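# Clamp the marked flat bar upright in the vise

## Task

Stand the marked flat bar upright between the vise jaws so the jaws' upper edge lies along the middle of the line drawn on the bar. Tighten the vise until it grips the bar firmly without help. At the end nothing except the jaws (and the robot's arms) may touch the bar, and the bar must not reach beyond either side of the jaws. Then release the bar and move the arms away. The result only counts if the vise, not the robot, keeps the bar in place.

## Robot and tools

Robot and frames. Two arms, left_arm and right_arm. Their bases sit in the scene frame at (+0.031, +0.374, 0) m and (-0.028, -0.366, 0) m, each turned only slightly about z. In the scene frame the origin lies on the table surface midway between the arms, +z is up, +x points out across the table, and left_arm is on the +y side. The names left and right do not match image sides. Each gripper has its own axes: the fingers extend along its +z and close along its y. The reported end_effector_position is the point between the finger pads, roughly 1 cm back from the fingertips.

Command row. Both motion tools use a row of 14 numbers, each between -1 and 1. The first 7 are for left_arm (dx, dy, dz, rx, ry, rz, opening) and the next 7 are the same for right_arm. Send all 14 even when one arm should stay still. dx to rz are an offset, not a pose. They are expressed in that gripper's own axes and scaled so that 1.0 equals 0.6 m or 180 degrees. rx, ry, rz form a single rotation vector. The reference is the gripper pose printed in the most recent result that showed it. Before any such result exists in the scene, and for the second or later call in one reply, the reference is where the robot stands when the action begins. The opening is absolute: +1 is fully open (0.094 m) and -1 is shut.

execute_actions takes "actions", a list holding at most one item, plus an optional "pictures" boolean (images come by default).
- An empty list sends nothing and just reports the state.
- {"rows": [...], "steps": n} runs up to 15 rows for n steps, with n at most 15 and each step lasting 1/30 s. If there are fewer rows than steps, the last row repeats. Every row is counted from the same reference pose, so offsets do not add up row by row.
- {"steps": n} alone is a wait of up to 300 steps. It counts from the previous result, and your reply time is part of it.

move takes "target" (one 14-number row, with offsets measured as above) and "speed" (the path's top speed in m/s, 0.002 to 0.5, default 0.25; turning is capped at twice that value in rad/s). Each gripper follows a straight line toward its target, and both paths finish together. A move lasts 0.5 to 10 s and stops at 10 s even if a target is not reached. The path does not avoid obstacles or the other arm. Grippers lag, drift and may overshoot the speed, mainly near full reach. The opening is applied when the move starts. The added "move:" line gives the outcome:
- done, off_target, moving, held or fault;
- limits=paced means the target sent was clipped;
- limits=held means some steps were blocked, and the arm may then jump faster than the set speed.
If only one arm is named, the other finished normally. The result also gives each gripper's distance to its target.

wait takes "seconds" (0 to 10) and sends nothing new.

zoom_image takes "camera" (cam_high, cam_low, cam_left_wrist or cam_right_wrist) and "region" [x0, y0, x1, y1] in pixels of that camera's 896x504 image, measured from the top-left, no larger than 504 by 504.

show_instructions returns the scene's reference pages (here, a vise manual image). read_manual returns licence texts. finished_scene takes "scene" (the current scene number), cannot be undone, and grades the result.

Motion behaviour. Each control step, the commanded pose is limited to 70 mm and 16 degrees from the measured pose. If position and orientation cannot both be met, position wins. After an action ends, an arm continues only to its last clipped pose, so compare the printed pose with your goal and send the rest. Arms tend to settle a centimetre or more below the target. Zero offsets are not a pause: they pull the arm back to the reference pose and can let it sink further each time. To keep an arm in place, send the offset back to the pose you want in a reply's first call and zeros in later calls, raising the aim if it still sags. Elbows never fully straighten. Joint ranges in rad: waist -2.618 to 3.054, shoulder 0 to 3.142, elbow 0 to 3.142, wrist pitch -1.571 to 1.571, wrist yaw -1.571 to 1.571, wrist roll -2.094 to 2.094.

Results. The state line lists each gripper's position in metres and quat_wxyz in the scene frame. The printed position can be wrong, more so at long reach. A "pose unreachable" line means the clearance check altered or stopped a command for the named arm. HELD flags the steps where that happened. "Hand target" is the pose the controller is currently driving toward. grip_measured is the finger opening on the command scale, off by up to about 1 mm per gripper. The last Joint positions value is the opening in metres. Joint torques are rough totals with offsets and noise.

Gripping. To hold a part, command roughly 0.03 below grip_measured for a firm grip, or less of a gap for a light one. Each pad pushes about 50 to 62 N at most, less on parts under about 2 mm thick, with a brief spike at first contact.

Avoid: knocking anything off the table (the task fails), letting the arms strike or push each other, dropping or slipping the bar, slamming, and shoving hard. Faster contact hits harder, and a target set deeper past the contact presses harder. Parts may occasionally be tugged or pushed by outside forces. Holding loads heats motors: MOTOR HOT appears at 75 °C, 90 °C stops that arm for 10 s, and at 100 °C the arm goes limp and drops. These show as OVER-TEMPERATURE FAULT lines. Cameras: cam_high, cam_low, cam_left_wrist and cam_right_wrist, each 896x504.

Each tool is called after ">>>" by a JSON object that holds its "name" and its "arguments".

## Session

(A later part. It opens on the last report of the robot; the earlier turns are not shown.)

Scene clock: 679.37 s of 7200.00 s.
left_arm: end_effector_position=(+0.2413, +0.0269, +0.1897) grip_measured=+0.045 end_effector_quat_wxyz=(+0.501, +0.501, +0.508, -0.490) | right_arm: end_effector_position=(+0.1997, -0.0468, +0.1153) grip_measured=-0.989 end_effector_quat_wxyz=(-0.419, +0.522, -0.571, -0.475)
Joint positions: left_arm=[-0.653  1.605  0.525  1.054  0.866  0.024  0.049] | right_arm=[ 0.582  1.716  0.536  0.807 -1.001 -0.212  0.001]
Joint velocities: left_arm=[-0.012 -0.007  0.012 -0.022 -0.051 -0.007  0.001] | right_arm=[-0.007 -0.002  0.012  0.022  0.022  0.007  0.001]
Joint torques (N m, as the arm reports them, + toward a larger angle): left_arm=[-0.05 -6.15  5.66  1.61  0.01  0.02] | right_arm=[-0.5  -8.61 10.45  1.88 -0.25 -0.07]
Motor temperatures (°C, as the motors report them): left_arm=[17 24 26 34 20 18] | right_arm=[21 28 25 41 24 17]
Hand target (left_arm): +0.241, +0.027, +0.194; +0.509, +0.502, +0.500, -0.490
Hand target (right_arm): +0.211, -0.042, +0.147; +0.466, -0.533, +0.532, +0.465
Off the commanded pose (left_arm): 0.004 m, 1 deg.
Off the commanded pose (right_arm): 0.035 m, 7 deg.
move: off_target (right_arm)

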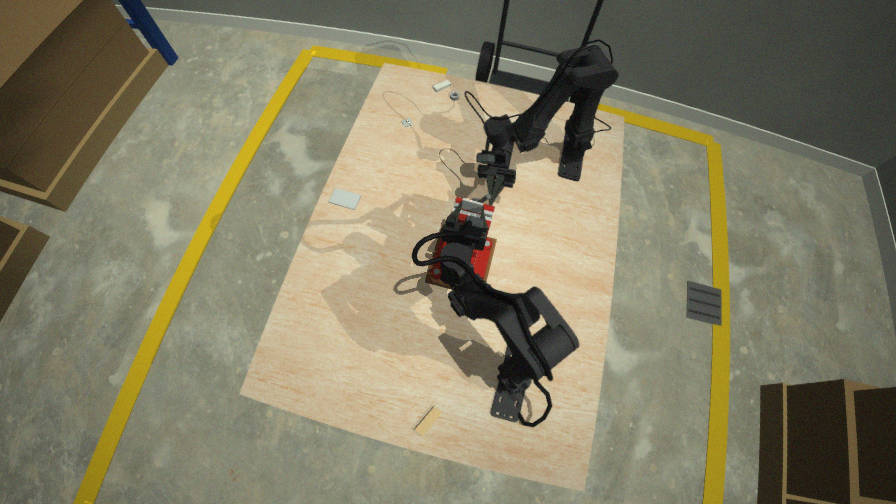

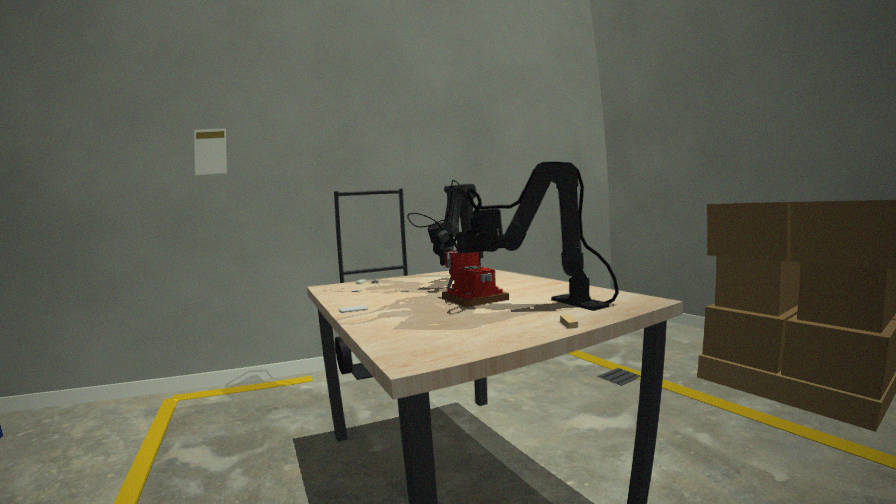

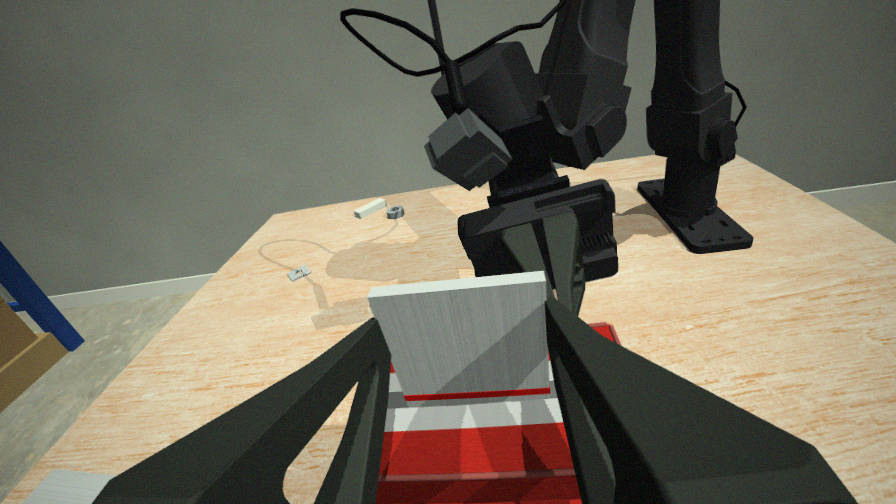

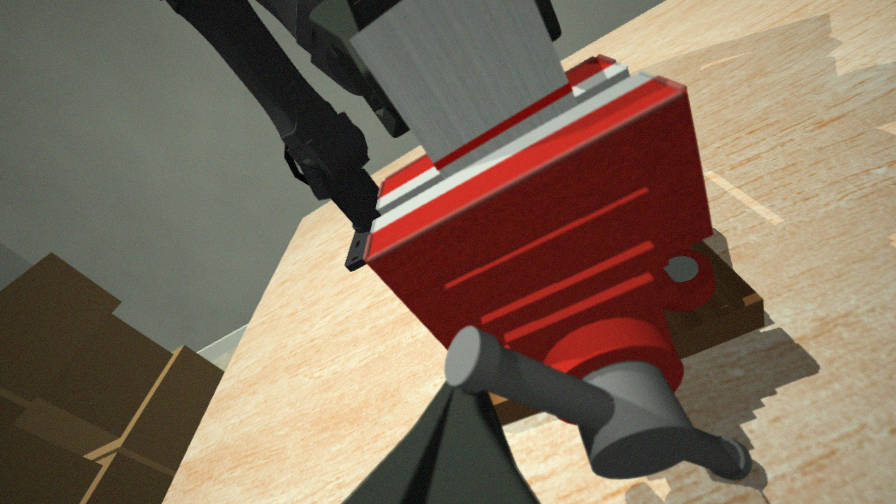

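>>> {"name": "move", "arguments": {"target": [0.002,0.0064,-0.0052,0.0013,-0.0033,-0.0019,0.0, -0.0235,-0.1453,-0.0097,0.0074,0.0363,-0.0325,-1], "speed": 0.2}}

>>> {"name": "move", "arguments": {"target": [-0.0068,0,0,0,-0.0046,0.0053,0.0, 0.158,0.024,0.043,0.009,0.008,0.006,-1], "speed": 0.2}}

>>> {"name": "move", "arguments": {"target": [-0.0068,0,0,0,-0.0046,0.0053,0.0, -0.02,-0.003,-0.06,-0.012,-0.015,0.06,-1], "speed": 0.25}}

>>> {"name": "zoom_image", "arguments": {"camera": "cam_left_wrist", "region": [370, 350, 590, 470]}}

Scene clock: 724.37 s of 7200.00 s.
left_arm: end_effector_position=(+0.2423, +0.0274, +0.1873) grip_measured=+0.045 end_effector_quat_wxyz=(+0.499, +0.500, +0.508, -0.493) | right_arm: end_effector_position=(+0.2752, -0.0474, +0.1283) grip_measured=-0.989 end_effector_quat_wxyz=(-0.417, +0.577, -0.552, -0.434)
Joint positions: left_arm=[-0.647  1.619  0.525  1.068  0.875  0.018  0.049] | right_arm=[ 0.466  1.831  0.93   0.268 -1.089 -0.579  0.001]
Joint velocities: left_arm=[-0.017 -0.012 -0.002  0.081 -0.022  0.081  0.   ] | right_arm=[-0.007 -0.012 -0.022 -0.007  0.022 -0.066 -0.001]
Joint torques (N m, as the arm reports them, + toward a larger angle): left_arm=[ 0.91 -5.63  5.55  1.61  0.15 -0.07] | right_arm=[-0.83 -6.42  9.43  1.07  0.21 -0.07]
Motor temperatures (°C, as the motors report them): left_arm=[17 24 26 34 20 18] | right_arm=[20 29 28 42 23 17]
Hand target (left_arm): +0.245, +0.030, +0.189; +0.501, +0.498, +0.506, -0.495
Hand target (right_arm): +0.288, -0.051, +0.120; -0.416, +0.572, -0.571, -0.417
Off the commanded pose (left_arm): 0.004 m, 1 deg.
Off the commanded pose (right_arm): 0.015 m, 3 deg.
move: off_target (right_arm)

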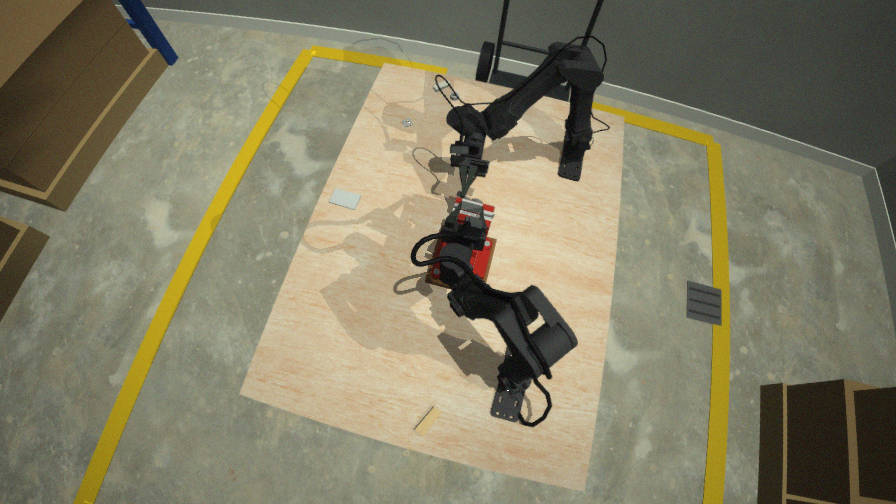

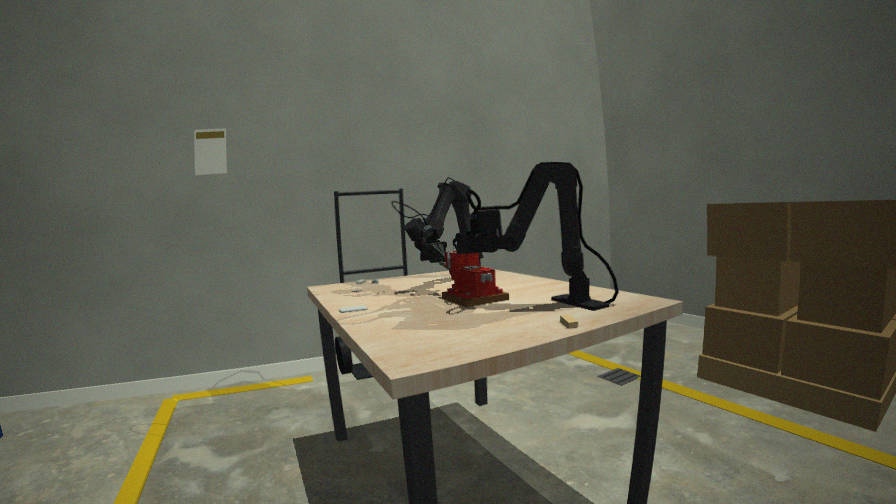

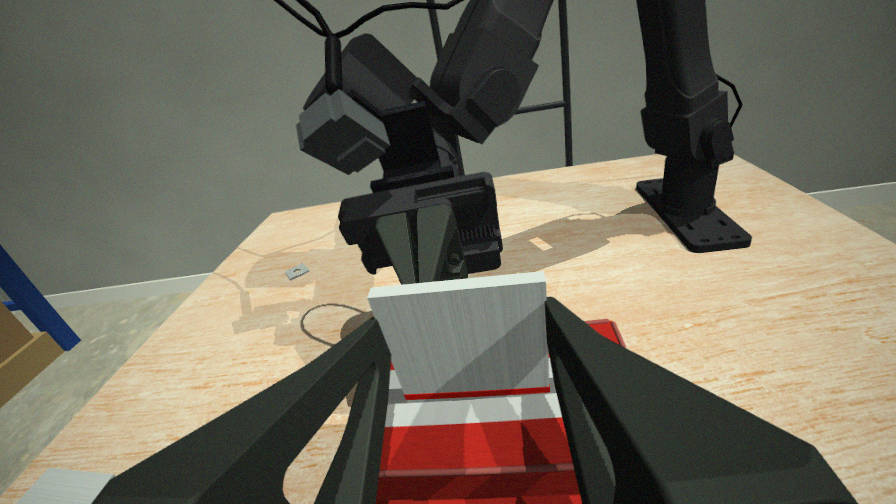

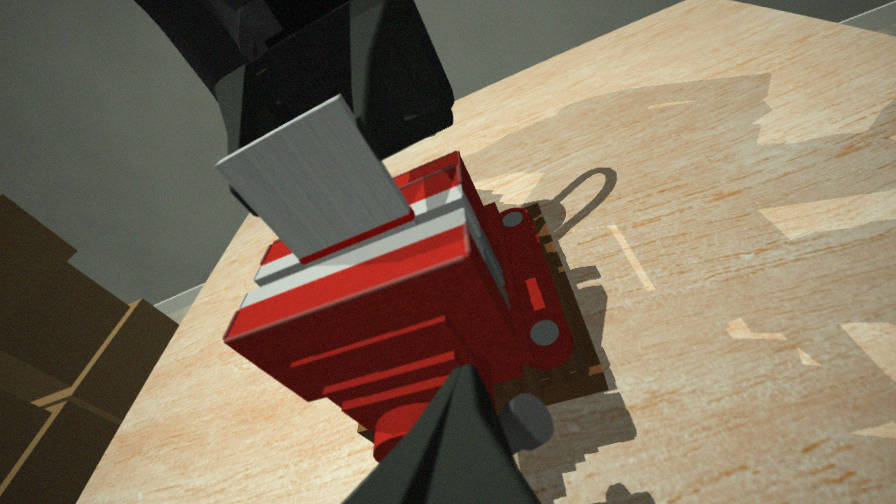

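Scene clock: 725.47 s of 7200.00 s.
left_arm: end_effector_position=(+0.2424, +0.0272, +0.1873) grip_measured=+0.045 end_effector_quat_wxyz=(+0.499, +0.500, +0.508, -0.493) | right_arm: end_effector_position=(+0.2772, -0.0516, +0.0458) grip_measured=-0.989 end_effector_quat_wxyz=(-0.445, +0.572, -0.559, -0.403)
Joint positions: left_arm=[-0.648  1.619  0.525  1.068  0.874  0.018  0.049] | right_arm=[ 0.471  2.065  0.78   0.726 -1.017 -0.551  0.001]
Joint velocities: left_arm=[ 0.002 -0.002  0.017  0.051 -0.095  0.007 -0.001] | right_arm=[ 0.012 -0.007  0.002 -0.095 -0.007 -0.051 -0.001]
Joint torques (N m, as the arm reports them, + toward a larger angle): left_arm=[ 0.01 -6.22  5.6   1.61  0.03  0.02] | right_arm=[ 1.48 -6.96  3.61  1.1  -0.45 -0.01]
Motor temperatures (°C, as the motors report them): left_arm=[17 24 26 34 20 18] | right_arm=[20 29 28 42 23 17]
Hand target (left_arm): +0.242, +0.027, +0.191; +0.506, +0.501, +0.500, -0.492
Hand target (right_arm): +0.260, -0.050, +0.031; -0.414, +0.571, -0.569, -0.423
Off the commanded pose (left_arm): 0.004 m, 1 deg.
Off the commanded pose (right_arm): 0.023 m, 4 deg.
move: off_target (right_arm)

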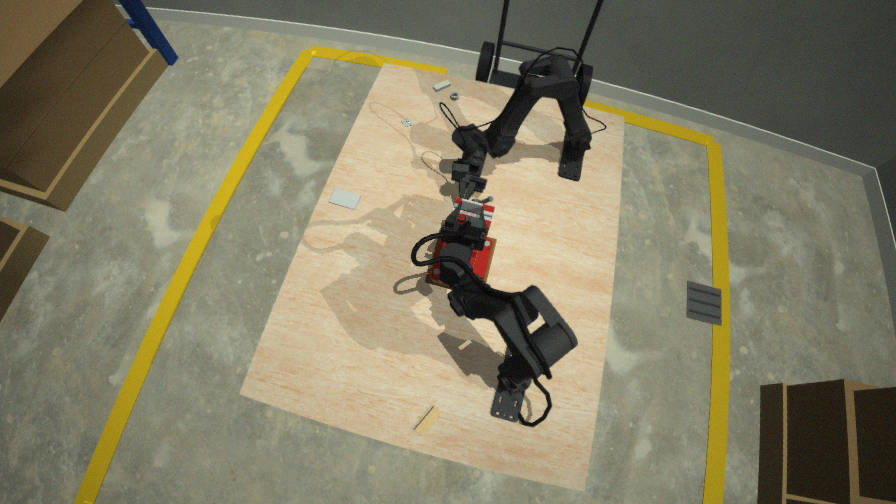

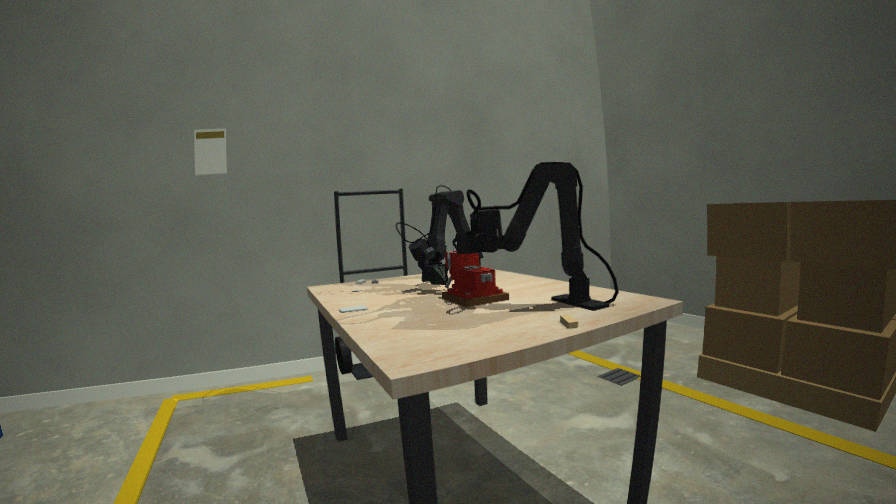

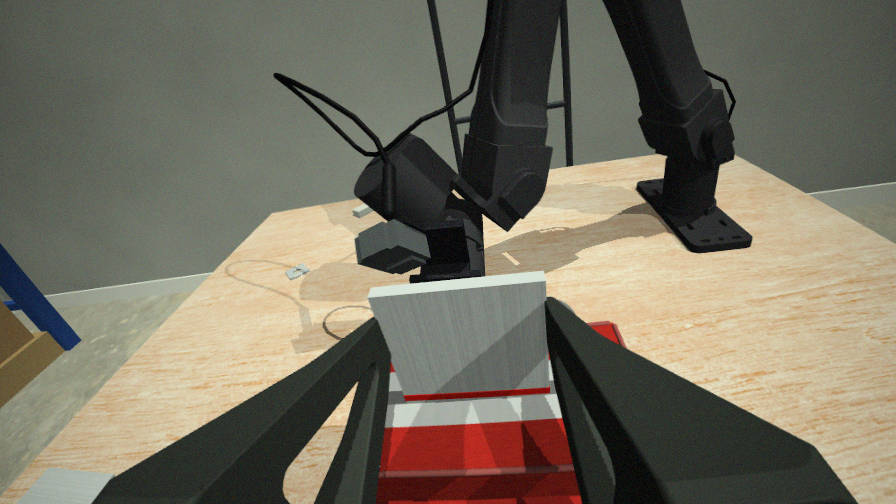

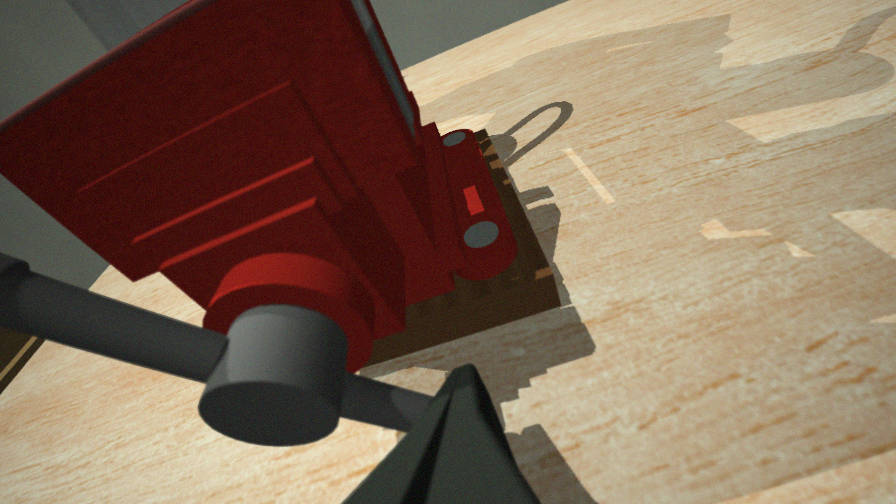

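Scene clock: 726.47 s of 7200.00 s.
left_arm: end_effector_position=(+0.2424, +0.0272, +0.1874) grip_measured=+0.045 end_effector_quat_wxyz=(+0.499, +0.500, +0.508, -0.493) | right_arm: end_effector_position=(+0.2808, -0.0805, +0.0608) grip_measured=-0.989 end_effector_quat_wxyz=(+0.410, -0.516, +0.594, +0.461)
Joint positions: left_arm=[-0.648  1.619  0.525  1.069  0.873  0.018  0.049] | right_arm=[ 0.374  2.019  0.773  0.636 -1.141 -0.437  0.001]
Joint velocities: left_arm=[-0.007 -0.007 -0.017 -0.051  0.007 -0.007 -0.001] | right_arm=[-0.017  0.007 -0.002  0.022 -0.022  0.007 -0.001]
Joint torques (N m, as the arm reports them, + toward a larger angle): left_arm=[-0.05 -6.23  5.59  1.61  0.01  0.02] | right_arm=[ -0.13 -10.25   4.86   1.17  -0.51   0.03]
Motor temperatures (°C, as the motors report them): left_arm=[17 24 26 34 20 18] | right_arm=[20 29 28 41 23 17]
Hand target (left_arm): +0.242, +0.027, +0.191; +0.507, +0.501, +0.500, -0.492
Hand target (right_arm): +0.277, -0.082, +0.067; +0.409, -0.515, +0.591, +0.467
Off the commanded pose (left_arm): 0.004 m, 1 deg.
Off the commanded pose (right_arm): 0.008 m, 1 deg.
move: done

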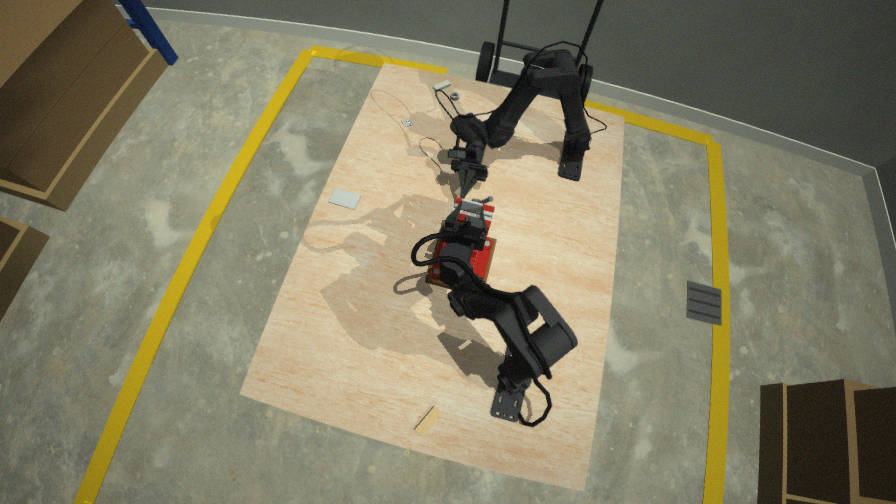

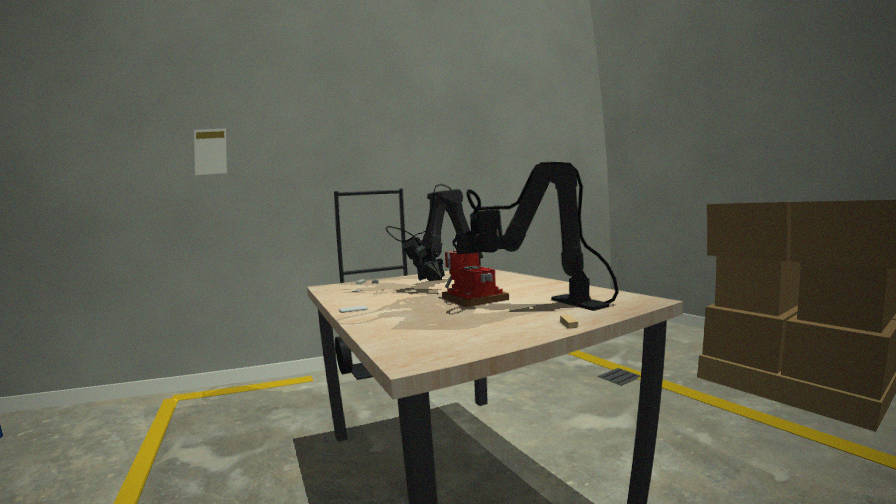

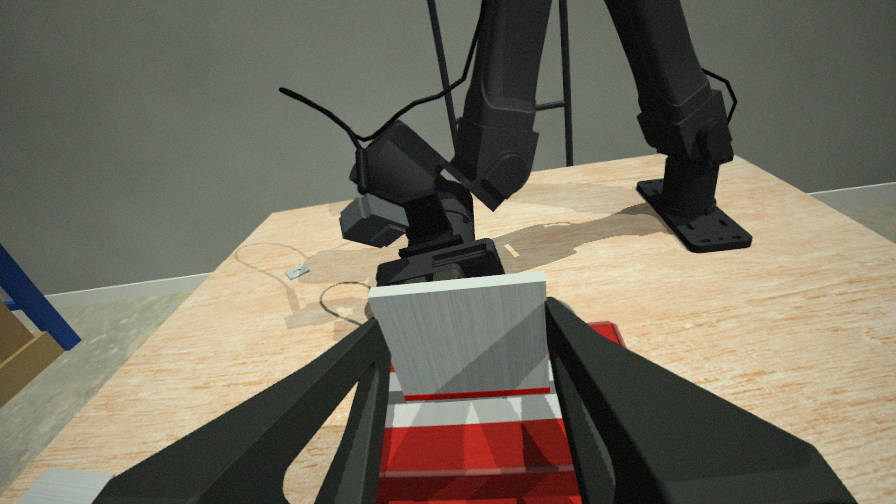

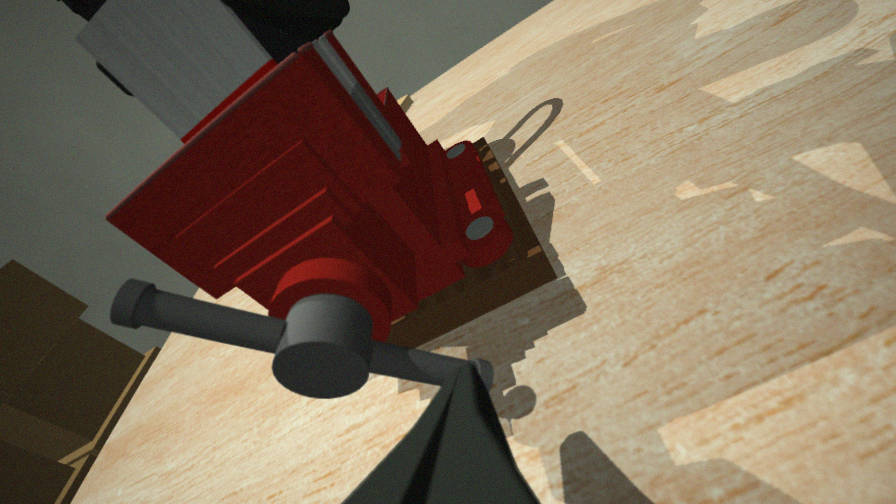

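Region (370, 350, 590, 470) of cam_left_wrist's 896x504 image, scaled by 2.291, with more detail than that image has; it fills the top 275 rows of this view, and the rest is white.

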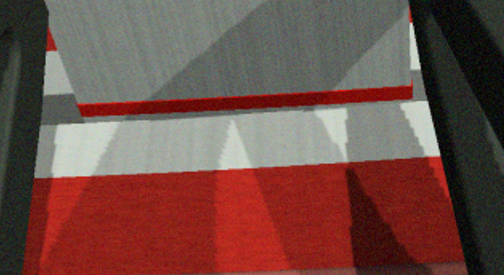

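>>> {"name": "zoom_image", "arguments": {"camera": "cam_left_wrist", "region": [385, 375, 445, 415]}}

>>> {"name": "zoom_image", "arguments": {"camera": "cam_left_wrist", "region": [505, 370, 565, 410]}}

>>> {"name": "zoom_image", "arguments": {"camera": "cam_right_wrist", "region": [160, 30, 340, 170]}}

Region (385, 375, 445, 415) of cam_left_wrist's 896x504 image, scaled by 8.400, with more detail than that image has.

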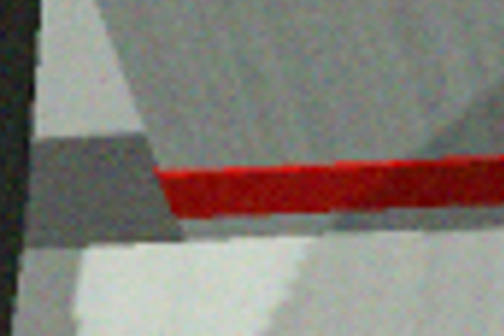

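Region (505, 370, 565, 410) of cam_left_wrist's 896x504 image, scaled by 8.400, with more detail than that image has.

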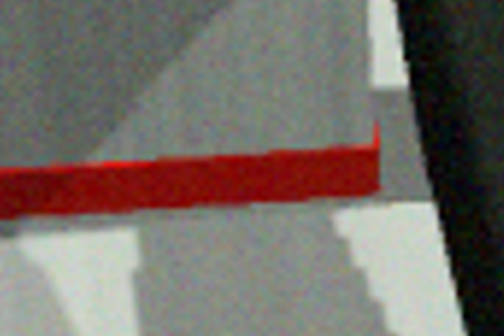

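Region (160, 30, 340, 170) of cam_right_wrist's 896x504 image, scaled by 2.800, with more detail than that image has.

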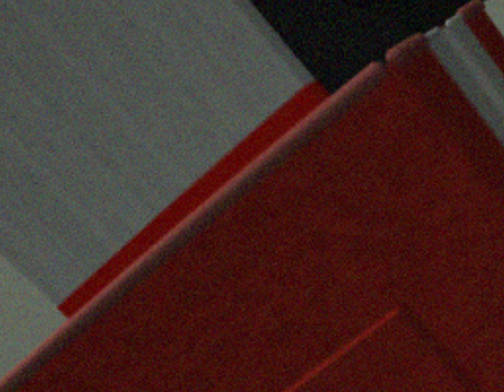

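>>> {"name": "move", "arguments": {"target": [0.0014,0.0086,-0.0049,-0.0013,-0.0037,-0.0017,0.0, 0.0045,-0.0017,0.0577,0,0.012,-0.041,-1], "speed": 0.2}}

>>> {"name": "move", "arguments": {"target": [-0.0068,0,0,0,-0.0046,0.0053,0.0, 0.0078,0.145,0.0198,-0.003,-0.012,0,-1], "speed": 0.2}}

>>> {"name": "move", "arguments": {"target": [-0.0068,0,0,0,-0.0046,0.0053,0.0, -0.008,-0.012,-0.064,0,0,0,-1], "speed": 0.2}}

>>> {"name": "zoom_image", "arguments": {"camera": "cam_left_wrist", "region": [385, 375, 445, 415]}}

>>> {"name": "zoom_image", "arguments": {"camera": "cam_left_wrist", "region": [505, 370, 565, 410]}}

Scene clock: 764.13 s of 7200.00 s.
left_arm: end_effector_position=(+0.2427, +0.0268, +0.1869) grip_measured=+0.045 end_effector_quat_wxyz=(+0.500, +0.499, +0.506, -0.495) | right_arm: end_effector_position=(+0.2778, -0.0526, +0.0470) grip_measured=-0.989 end_effector_quat_wxyz=(-0.419, +0.556, -0.576, -0.428)
Joint positions: left_arm=[-0.647  1.631  0.525  1.091  0.878  0.01   0.049] | right_arm=[ 0.461  2.063  0.81   0.651 -1.048 -0.509  0.001]
Joint velocities: left_arm=[-0.012 -0.012 -0.012 -0.022 -0.007 -0.022  0.   ] | right_arm=[ 0.002  0.002 -0.027  0.007  0.022  0.022 -0.   ]
Joint torques (N m, as the arm reports them, + toward a larger angle): left_arm=[ 1.12 -5.57  5.52  1.56  0.1  -0.06] | right_arm=[ 0.57 -7.61  8.02  1.4  -0.34 -0.1 ]
Motor temperatures (°C, as the motors report them): left_arm=[17 24 26 34 20 18] | right_arm=[20 31 26 38 23 17]
Hand target (left_arm): +0.247, +0.030, +0.187; +0.502, +0.495, +0.508, -0.496
Hand target (right_arm): +0.282, -0.048, +0.050; -0.427, +0.562, -0.567, -0.424
Off the commanded pose (left_arm): 0.006 m, 1 deg.
Off the commanded pose (right_arm): 0.007 m, 2 deg.
move: done

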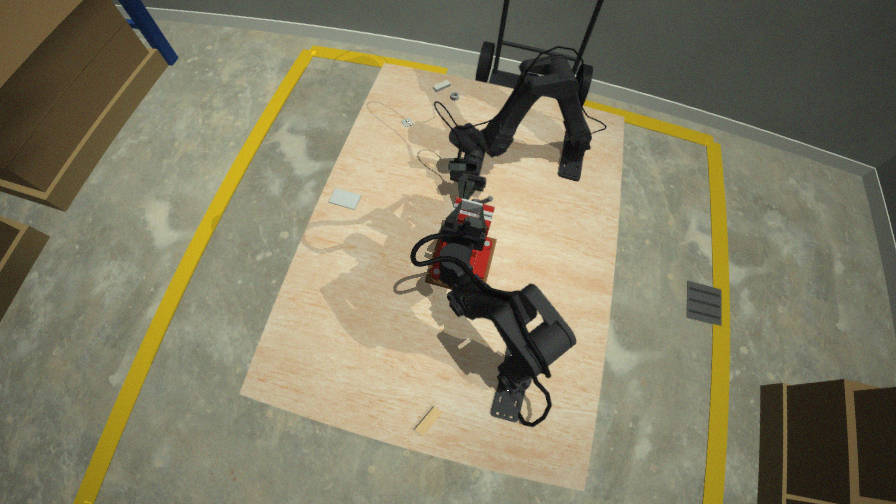

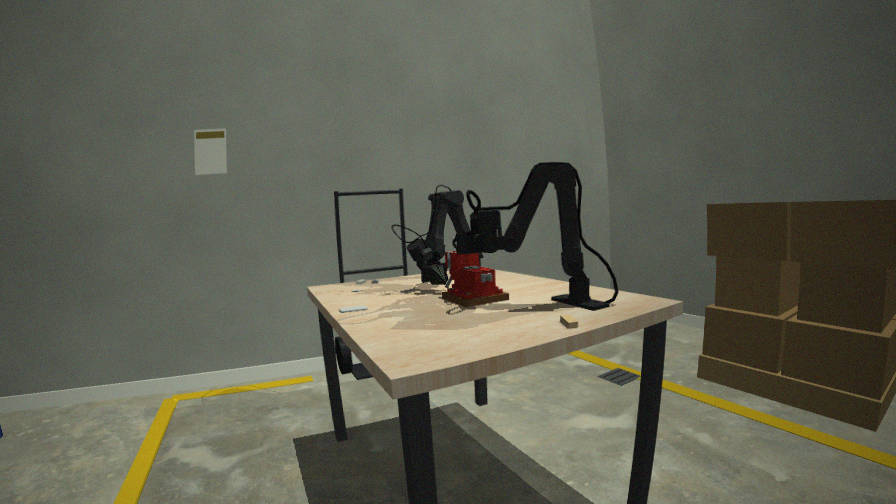

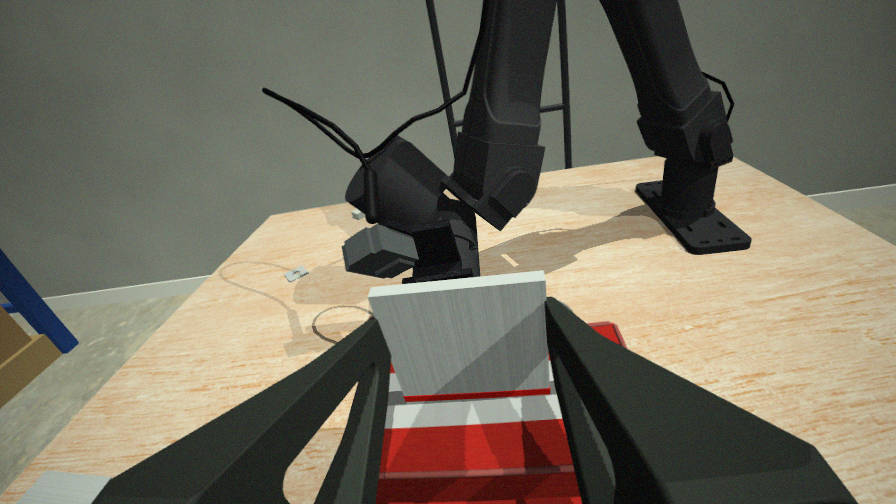

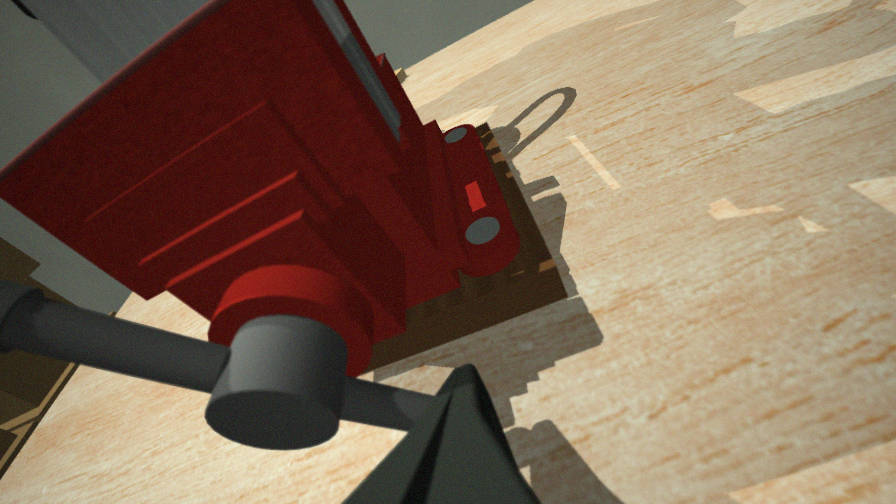

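Scene clock: 765.10 s of 7200.00 s.
left_arm: end_effector_position=(+0.2425, +0.0264, +0.1870) grip_measured=+0.045 end_effector_quat_wxyz=(+0.500, +0.499, +0.506, -0.495) | right_arm: end_effector_position=(+0.2034, -0.0501, +0.0255) grip_measured=-0.989 end_effector_quat_wxyz=(+0.415, -0.536, +0.604, +0.418)
Joint positions: left_arm=[-0.649  1.631  0.525  1.091  0.875  0.01   0.049] | right_arm=[ 0.606  2.024  0.488  1.043 -0.872 -0.327  0.001]
Joint velocities: left_arm=[-0.007 -0.002 -0.017 -0.051  0.007  0.037  0.   ] | right_arm=[ 0.002  0.002  0.002  0.007 -0.022  0.037  0.001]
Joint torques (N m, as the arm reports them, + toward a larger angle): left_arm=[ 0.06 -6.29  5.55  1.61  0.03  0.02] | right_arm=[ 1.77 -8.21  3.56  1.89 -0.88  0.04]
Motor temperatures (°C, as the motors report them): left_arm=[17 24 26 34 20 18] | right_arm=[20 31 25 38 23 17]
Hand target (left_arm): +0.243, +0.027, +0.191; +0.507, +0.500, +0.498, -0.495
Hand target (right_arm): +0.191, -0.042, +0.042; +0.426, -0.551, +0.567, +0.440
Off the commanded pose (left_arm): 0.004 m, 1 deg.
Off the commanded pose (right_arm): 0.022 m, 5 deg.
move: off_target (right_arm)

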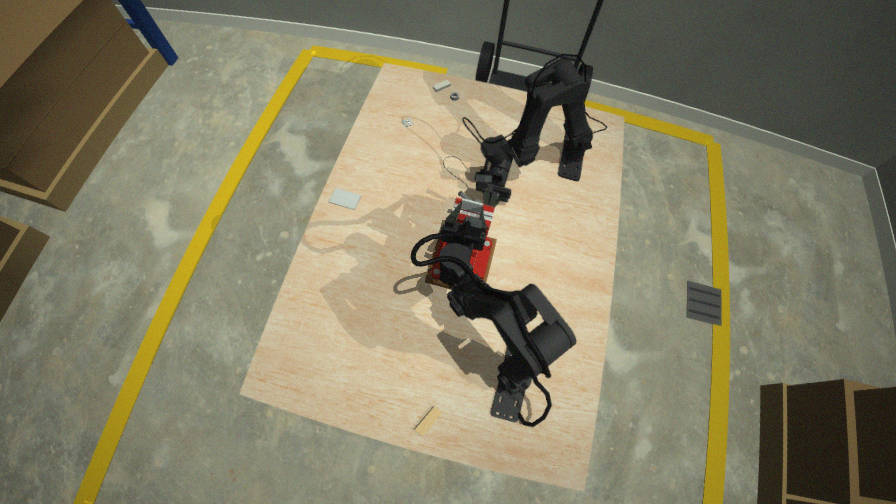

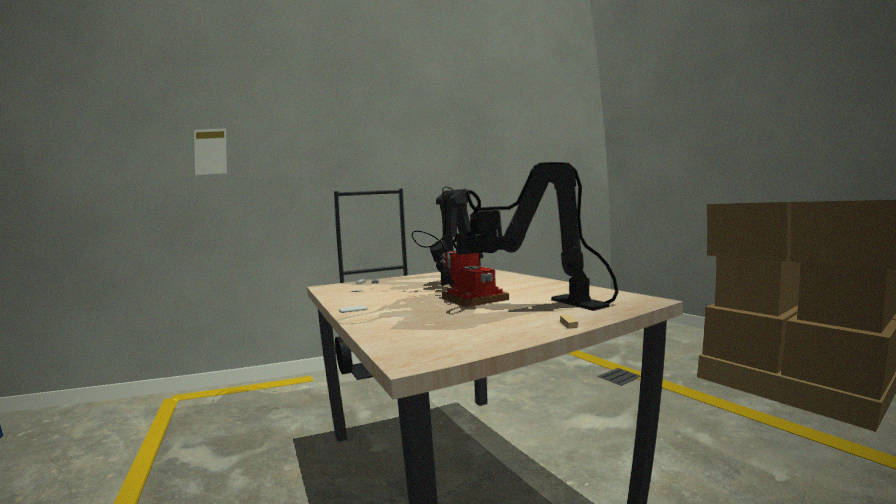

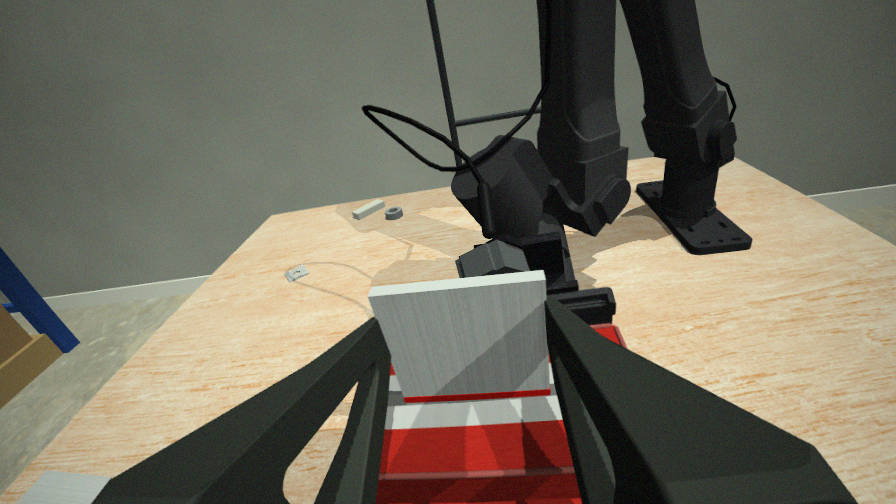

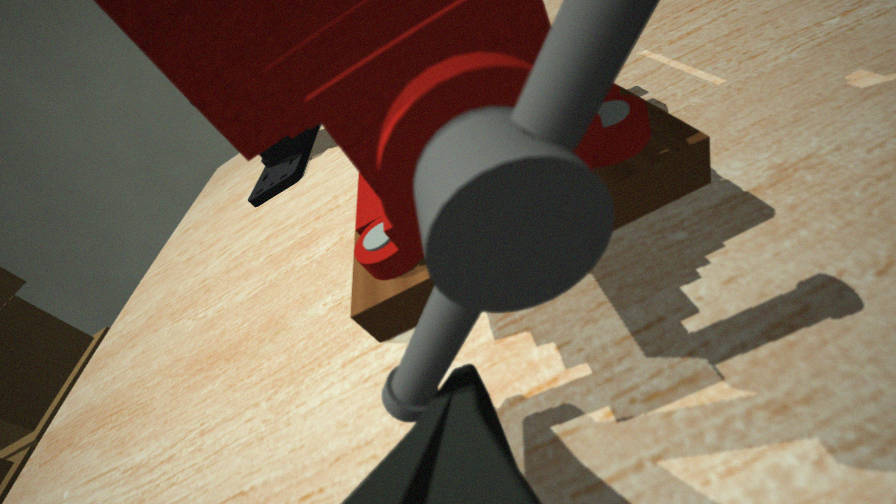

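Scene clock: 766.17 s of 7200.00 s.
left_arm: end_effector_position=(+0.2426, +0.0265, +0.1870) grip_measured=+0.045 end_effector_quat_wxyz=(+0.500, +0.499, +0.506, -0.495) | right_arm: end_effector_position=(+0.2111, -0.0832, +0.0359) grip_measured=-0.989 end_effector_quat_wxyz=(+0.414, -0.533, +0.609, +0.417)
Joint positions: left_arm=[-0.649  1.631  0.525  1.091  0.875  0.01   0.049] | right_arm=[ 0.484  1.919  0.459  0.879 -0.97  -0.427  0.001]
Joint velocities: left_arm=[-0.017 -0.007 -0.012  0.007 -0.037  0.007  0.   ] | right_arm=[-0.012 -0.012  0.012  0.037 -0.051 -0.022 -0.001]
Joint torques (N m, as the arm reports them, + toward a larger angle): left_arm=[-0.05 -6.3   5.56  1.61  0.01  0.02] | right_arm=[-0.43 -8.57  3.76  1.18 -0.43 -0.08]
Motor temperatures (°C, as the motors report them): left_arm=[17 24 26 34 20 18] | right_arm=[20 31 25 38 23 17]
Hand target (left_arm): +0.243, +0.026, +0.191; +0.508, +0.500, +0.498, -0.494
Hand target (right_arm): +0.209, -0.085, +0.041; +0.416, -0.535, +0.604, +0.419
Off the commanded pose (left_arm): 0.004 m, 1 deg.
Off the commanded pose (right_arm): 0.006 m, 1 deg.
move: done

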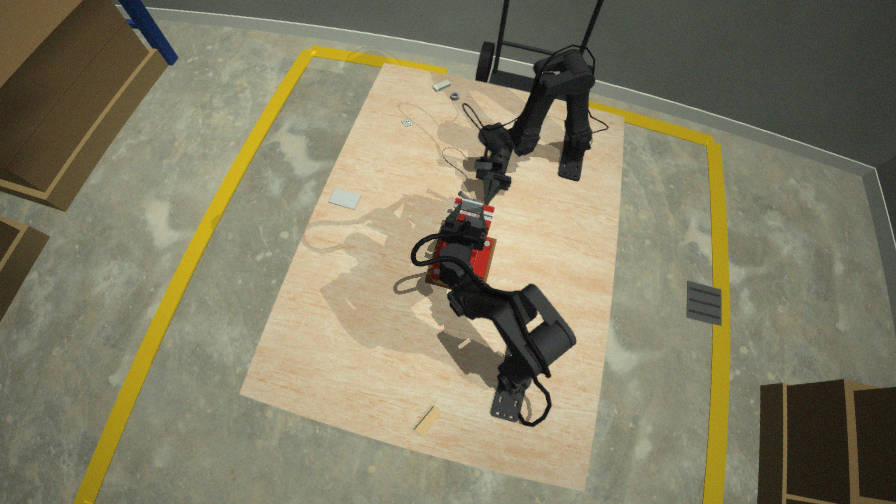

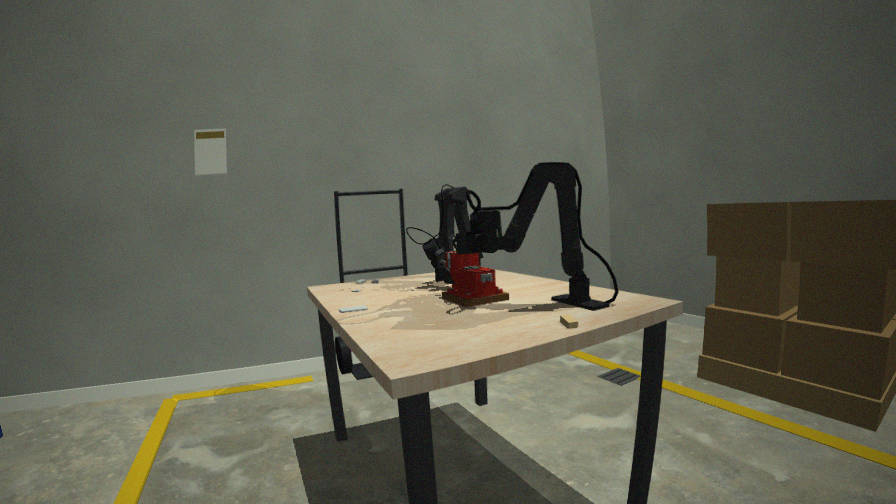

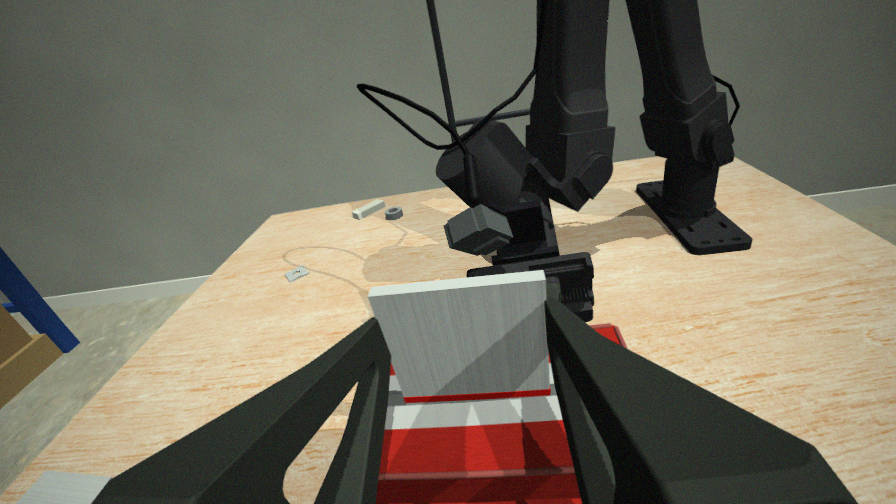

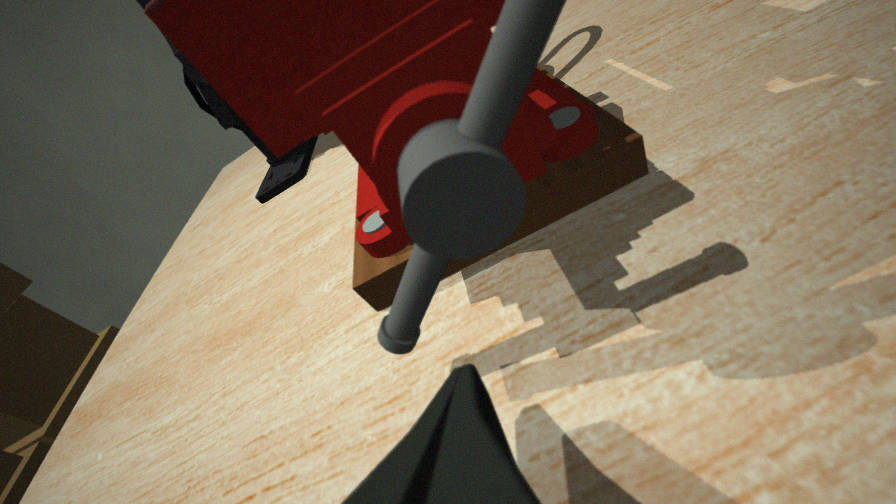

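Region (385, 375, 445, 415) of cam_left_wrist's 896x504 image, scaled by 8.400, with more detail than that image has.

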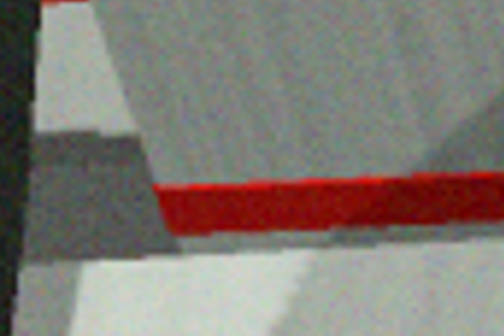

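Region (505, 370, 565, 410) of cam_left_wrist's 896x504 image, scaled by 8.400, with more detail than that image has.

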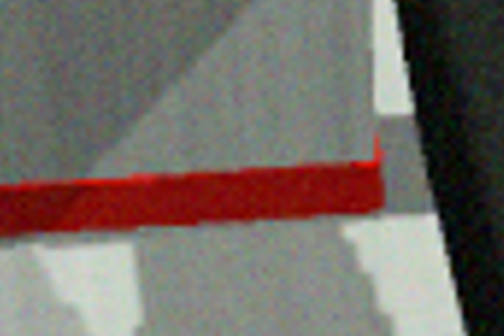

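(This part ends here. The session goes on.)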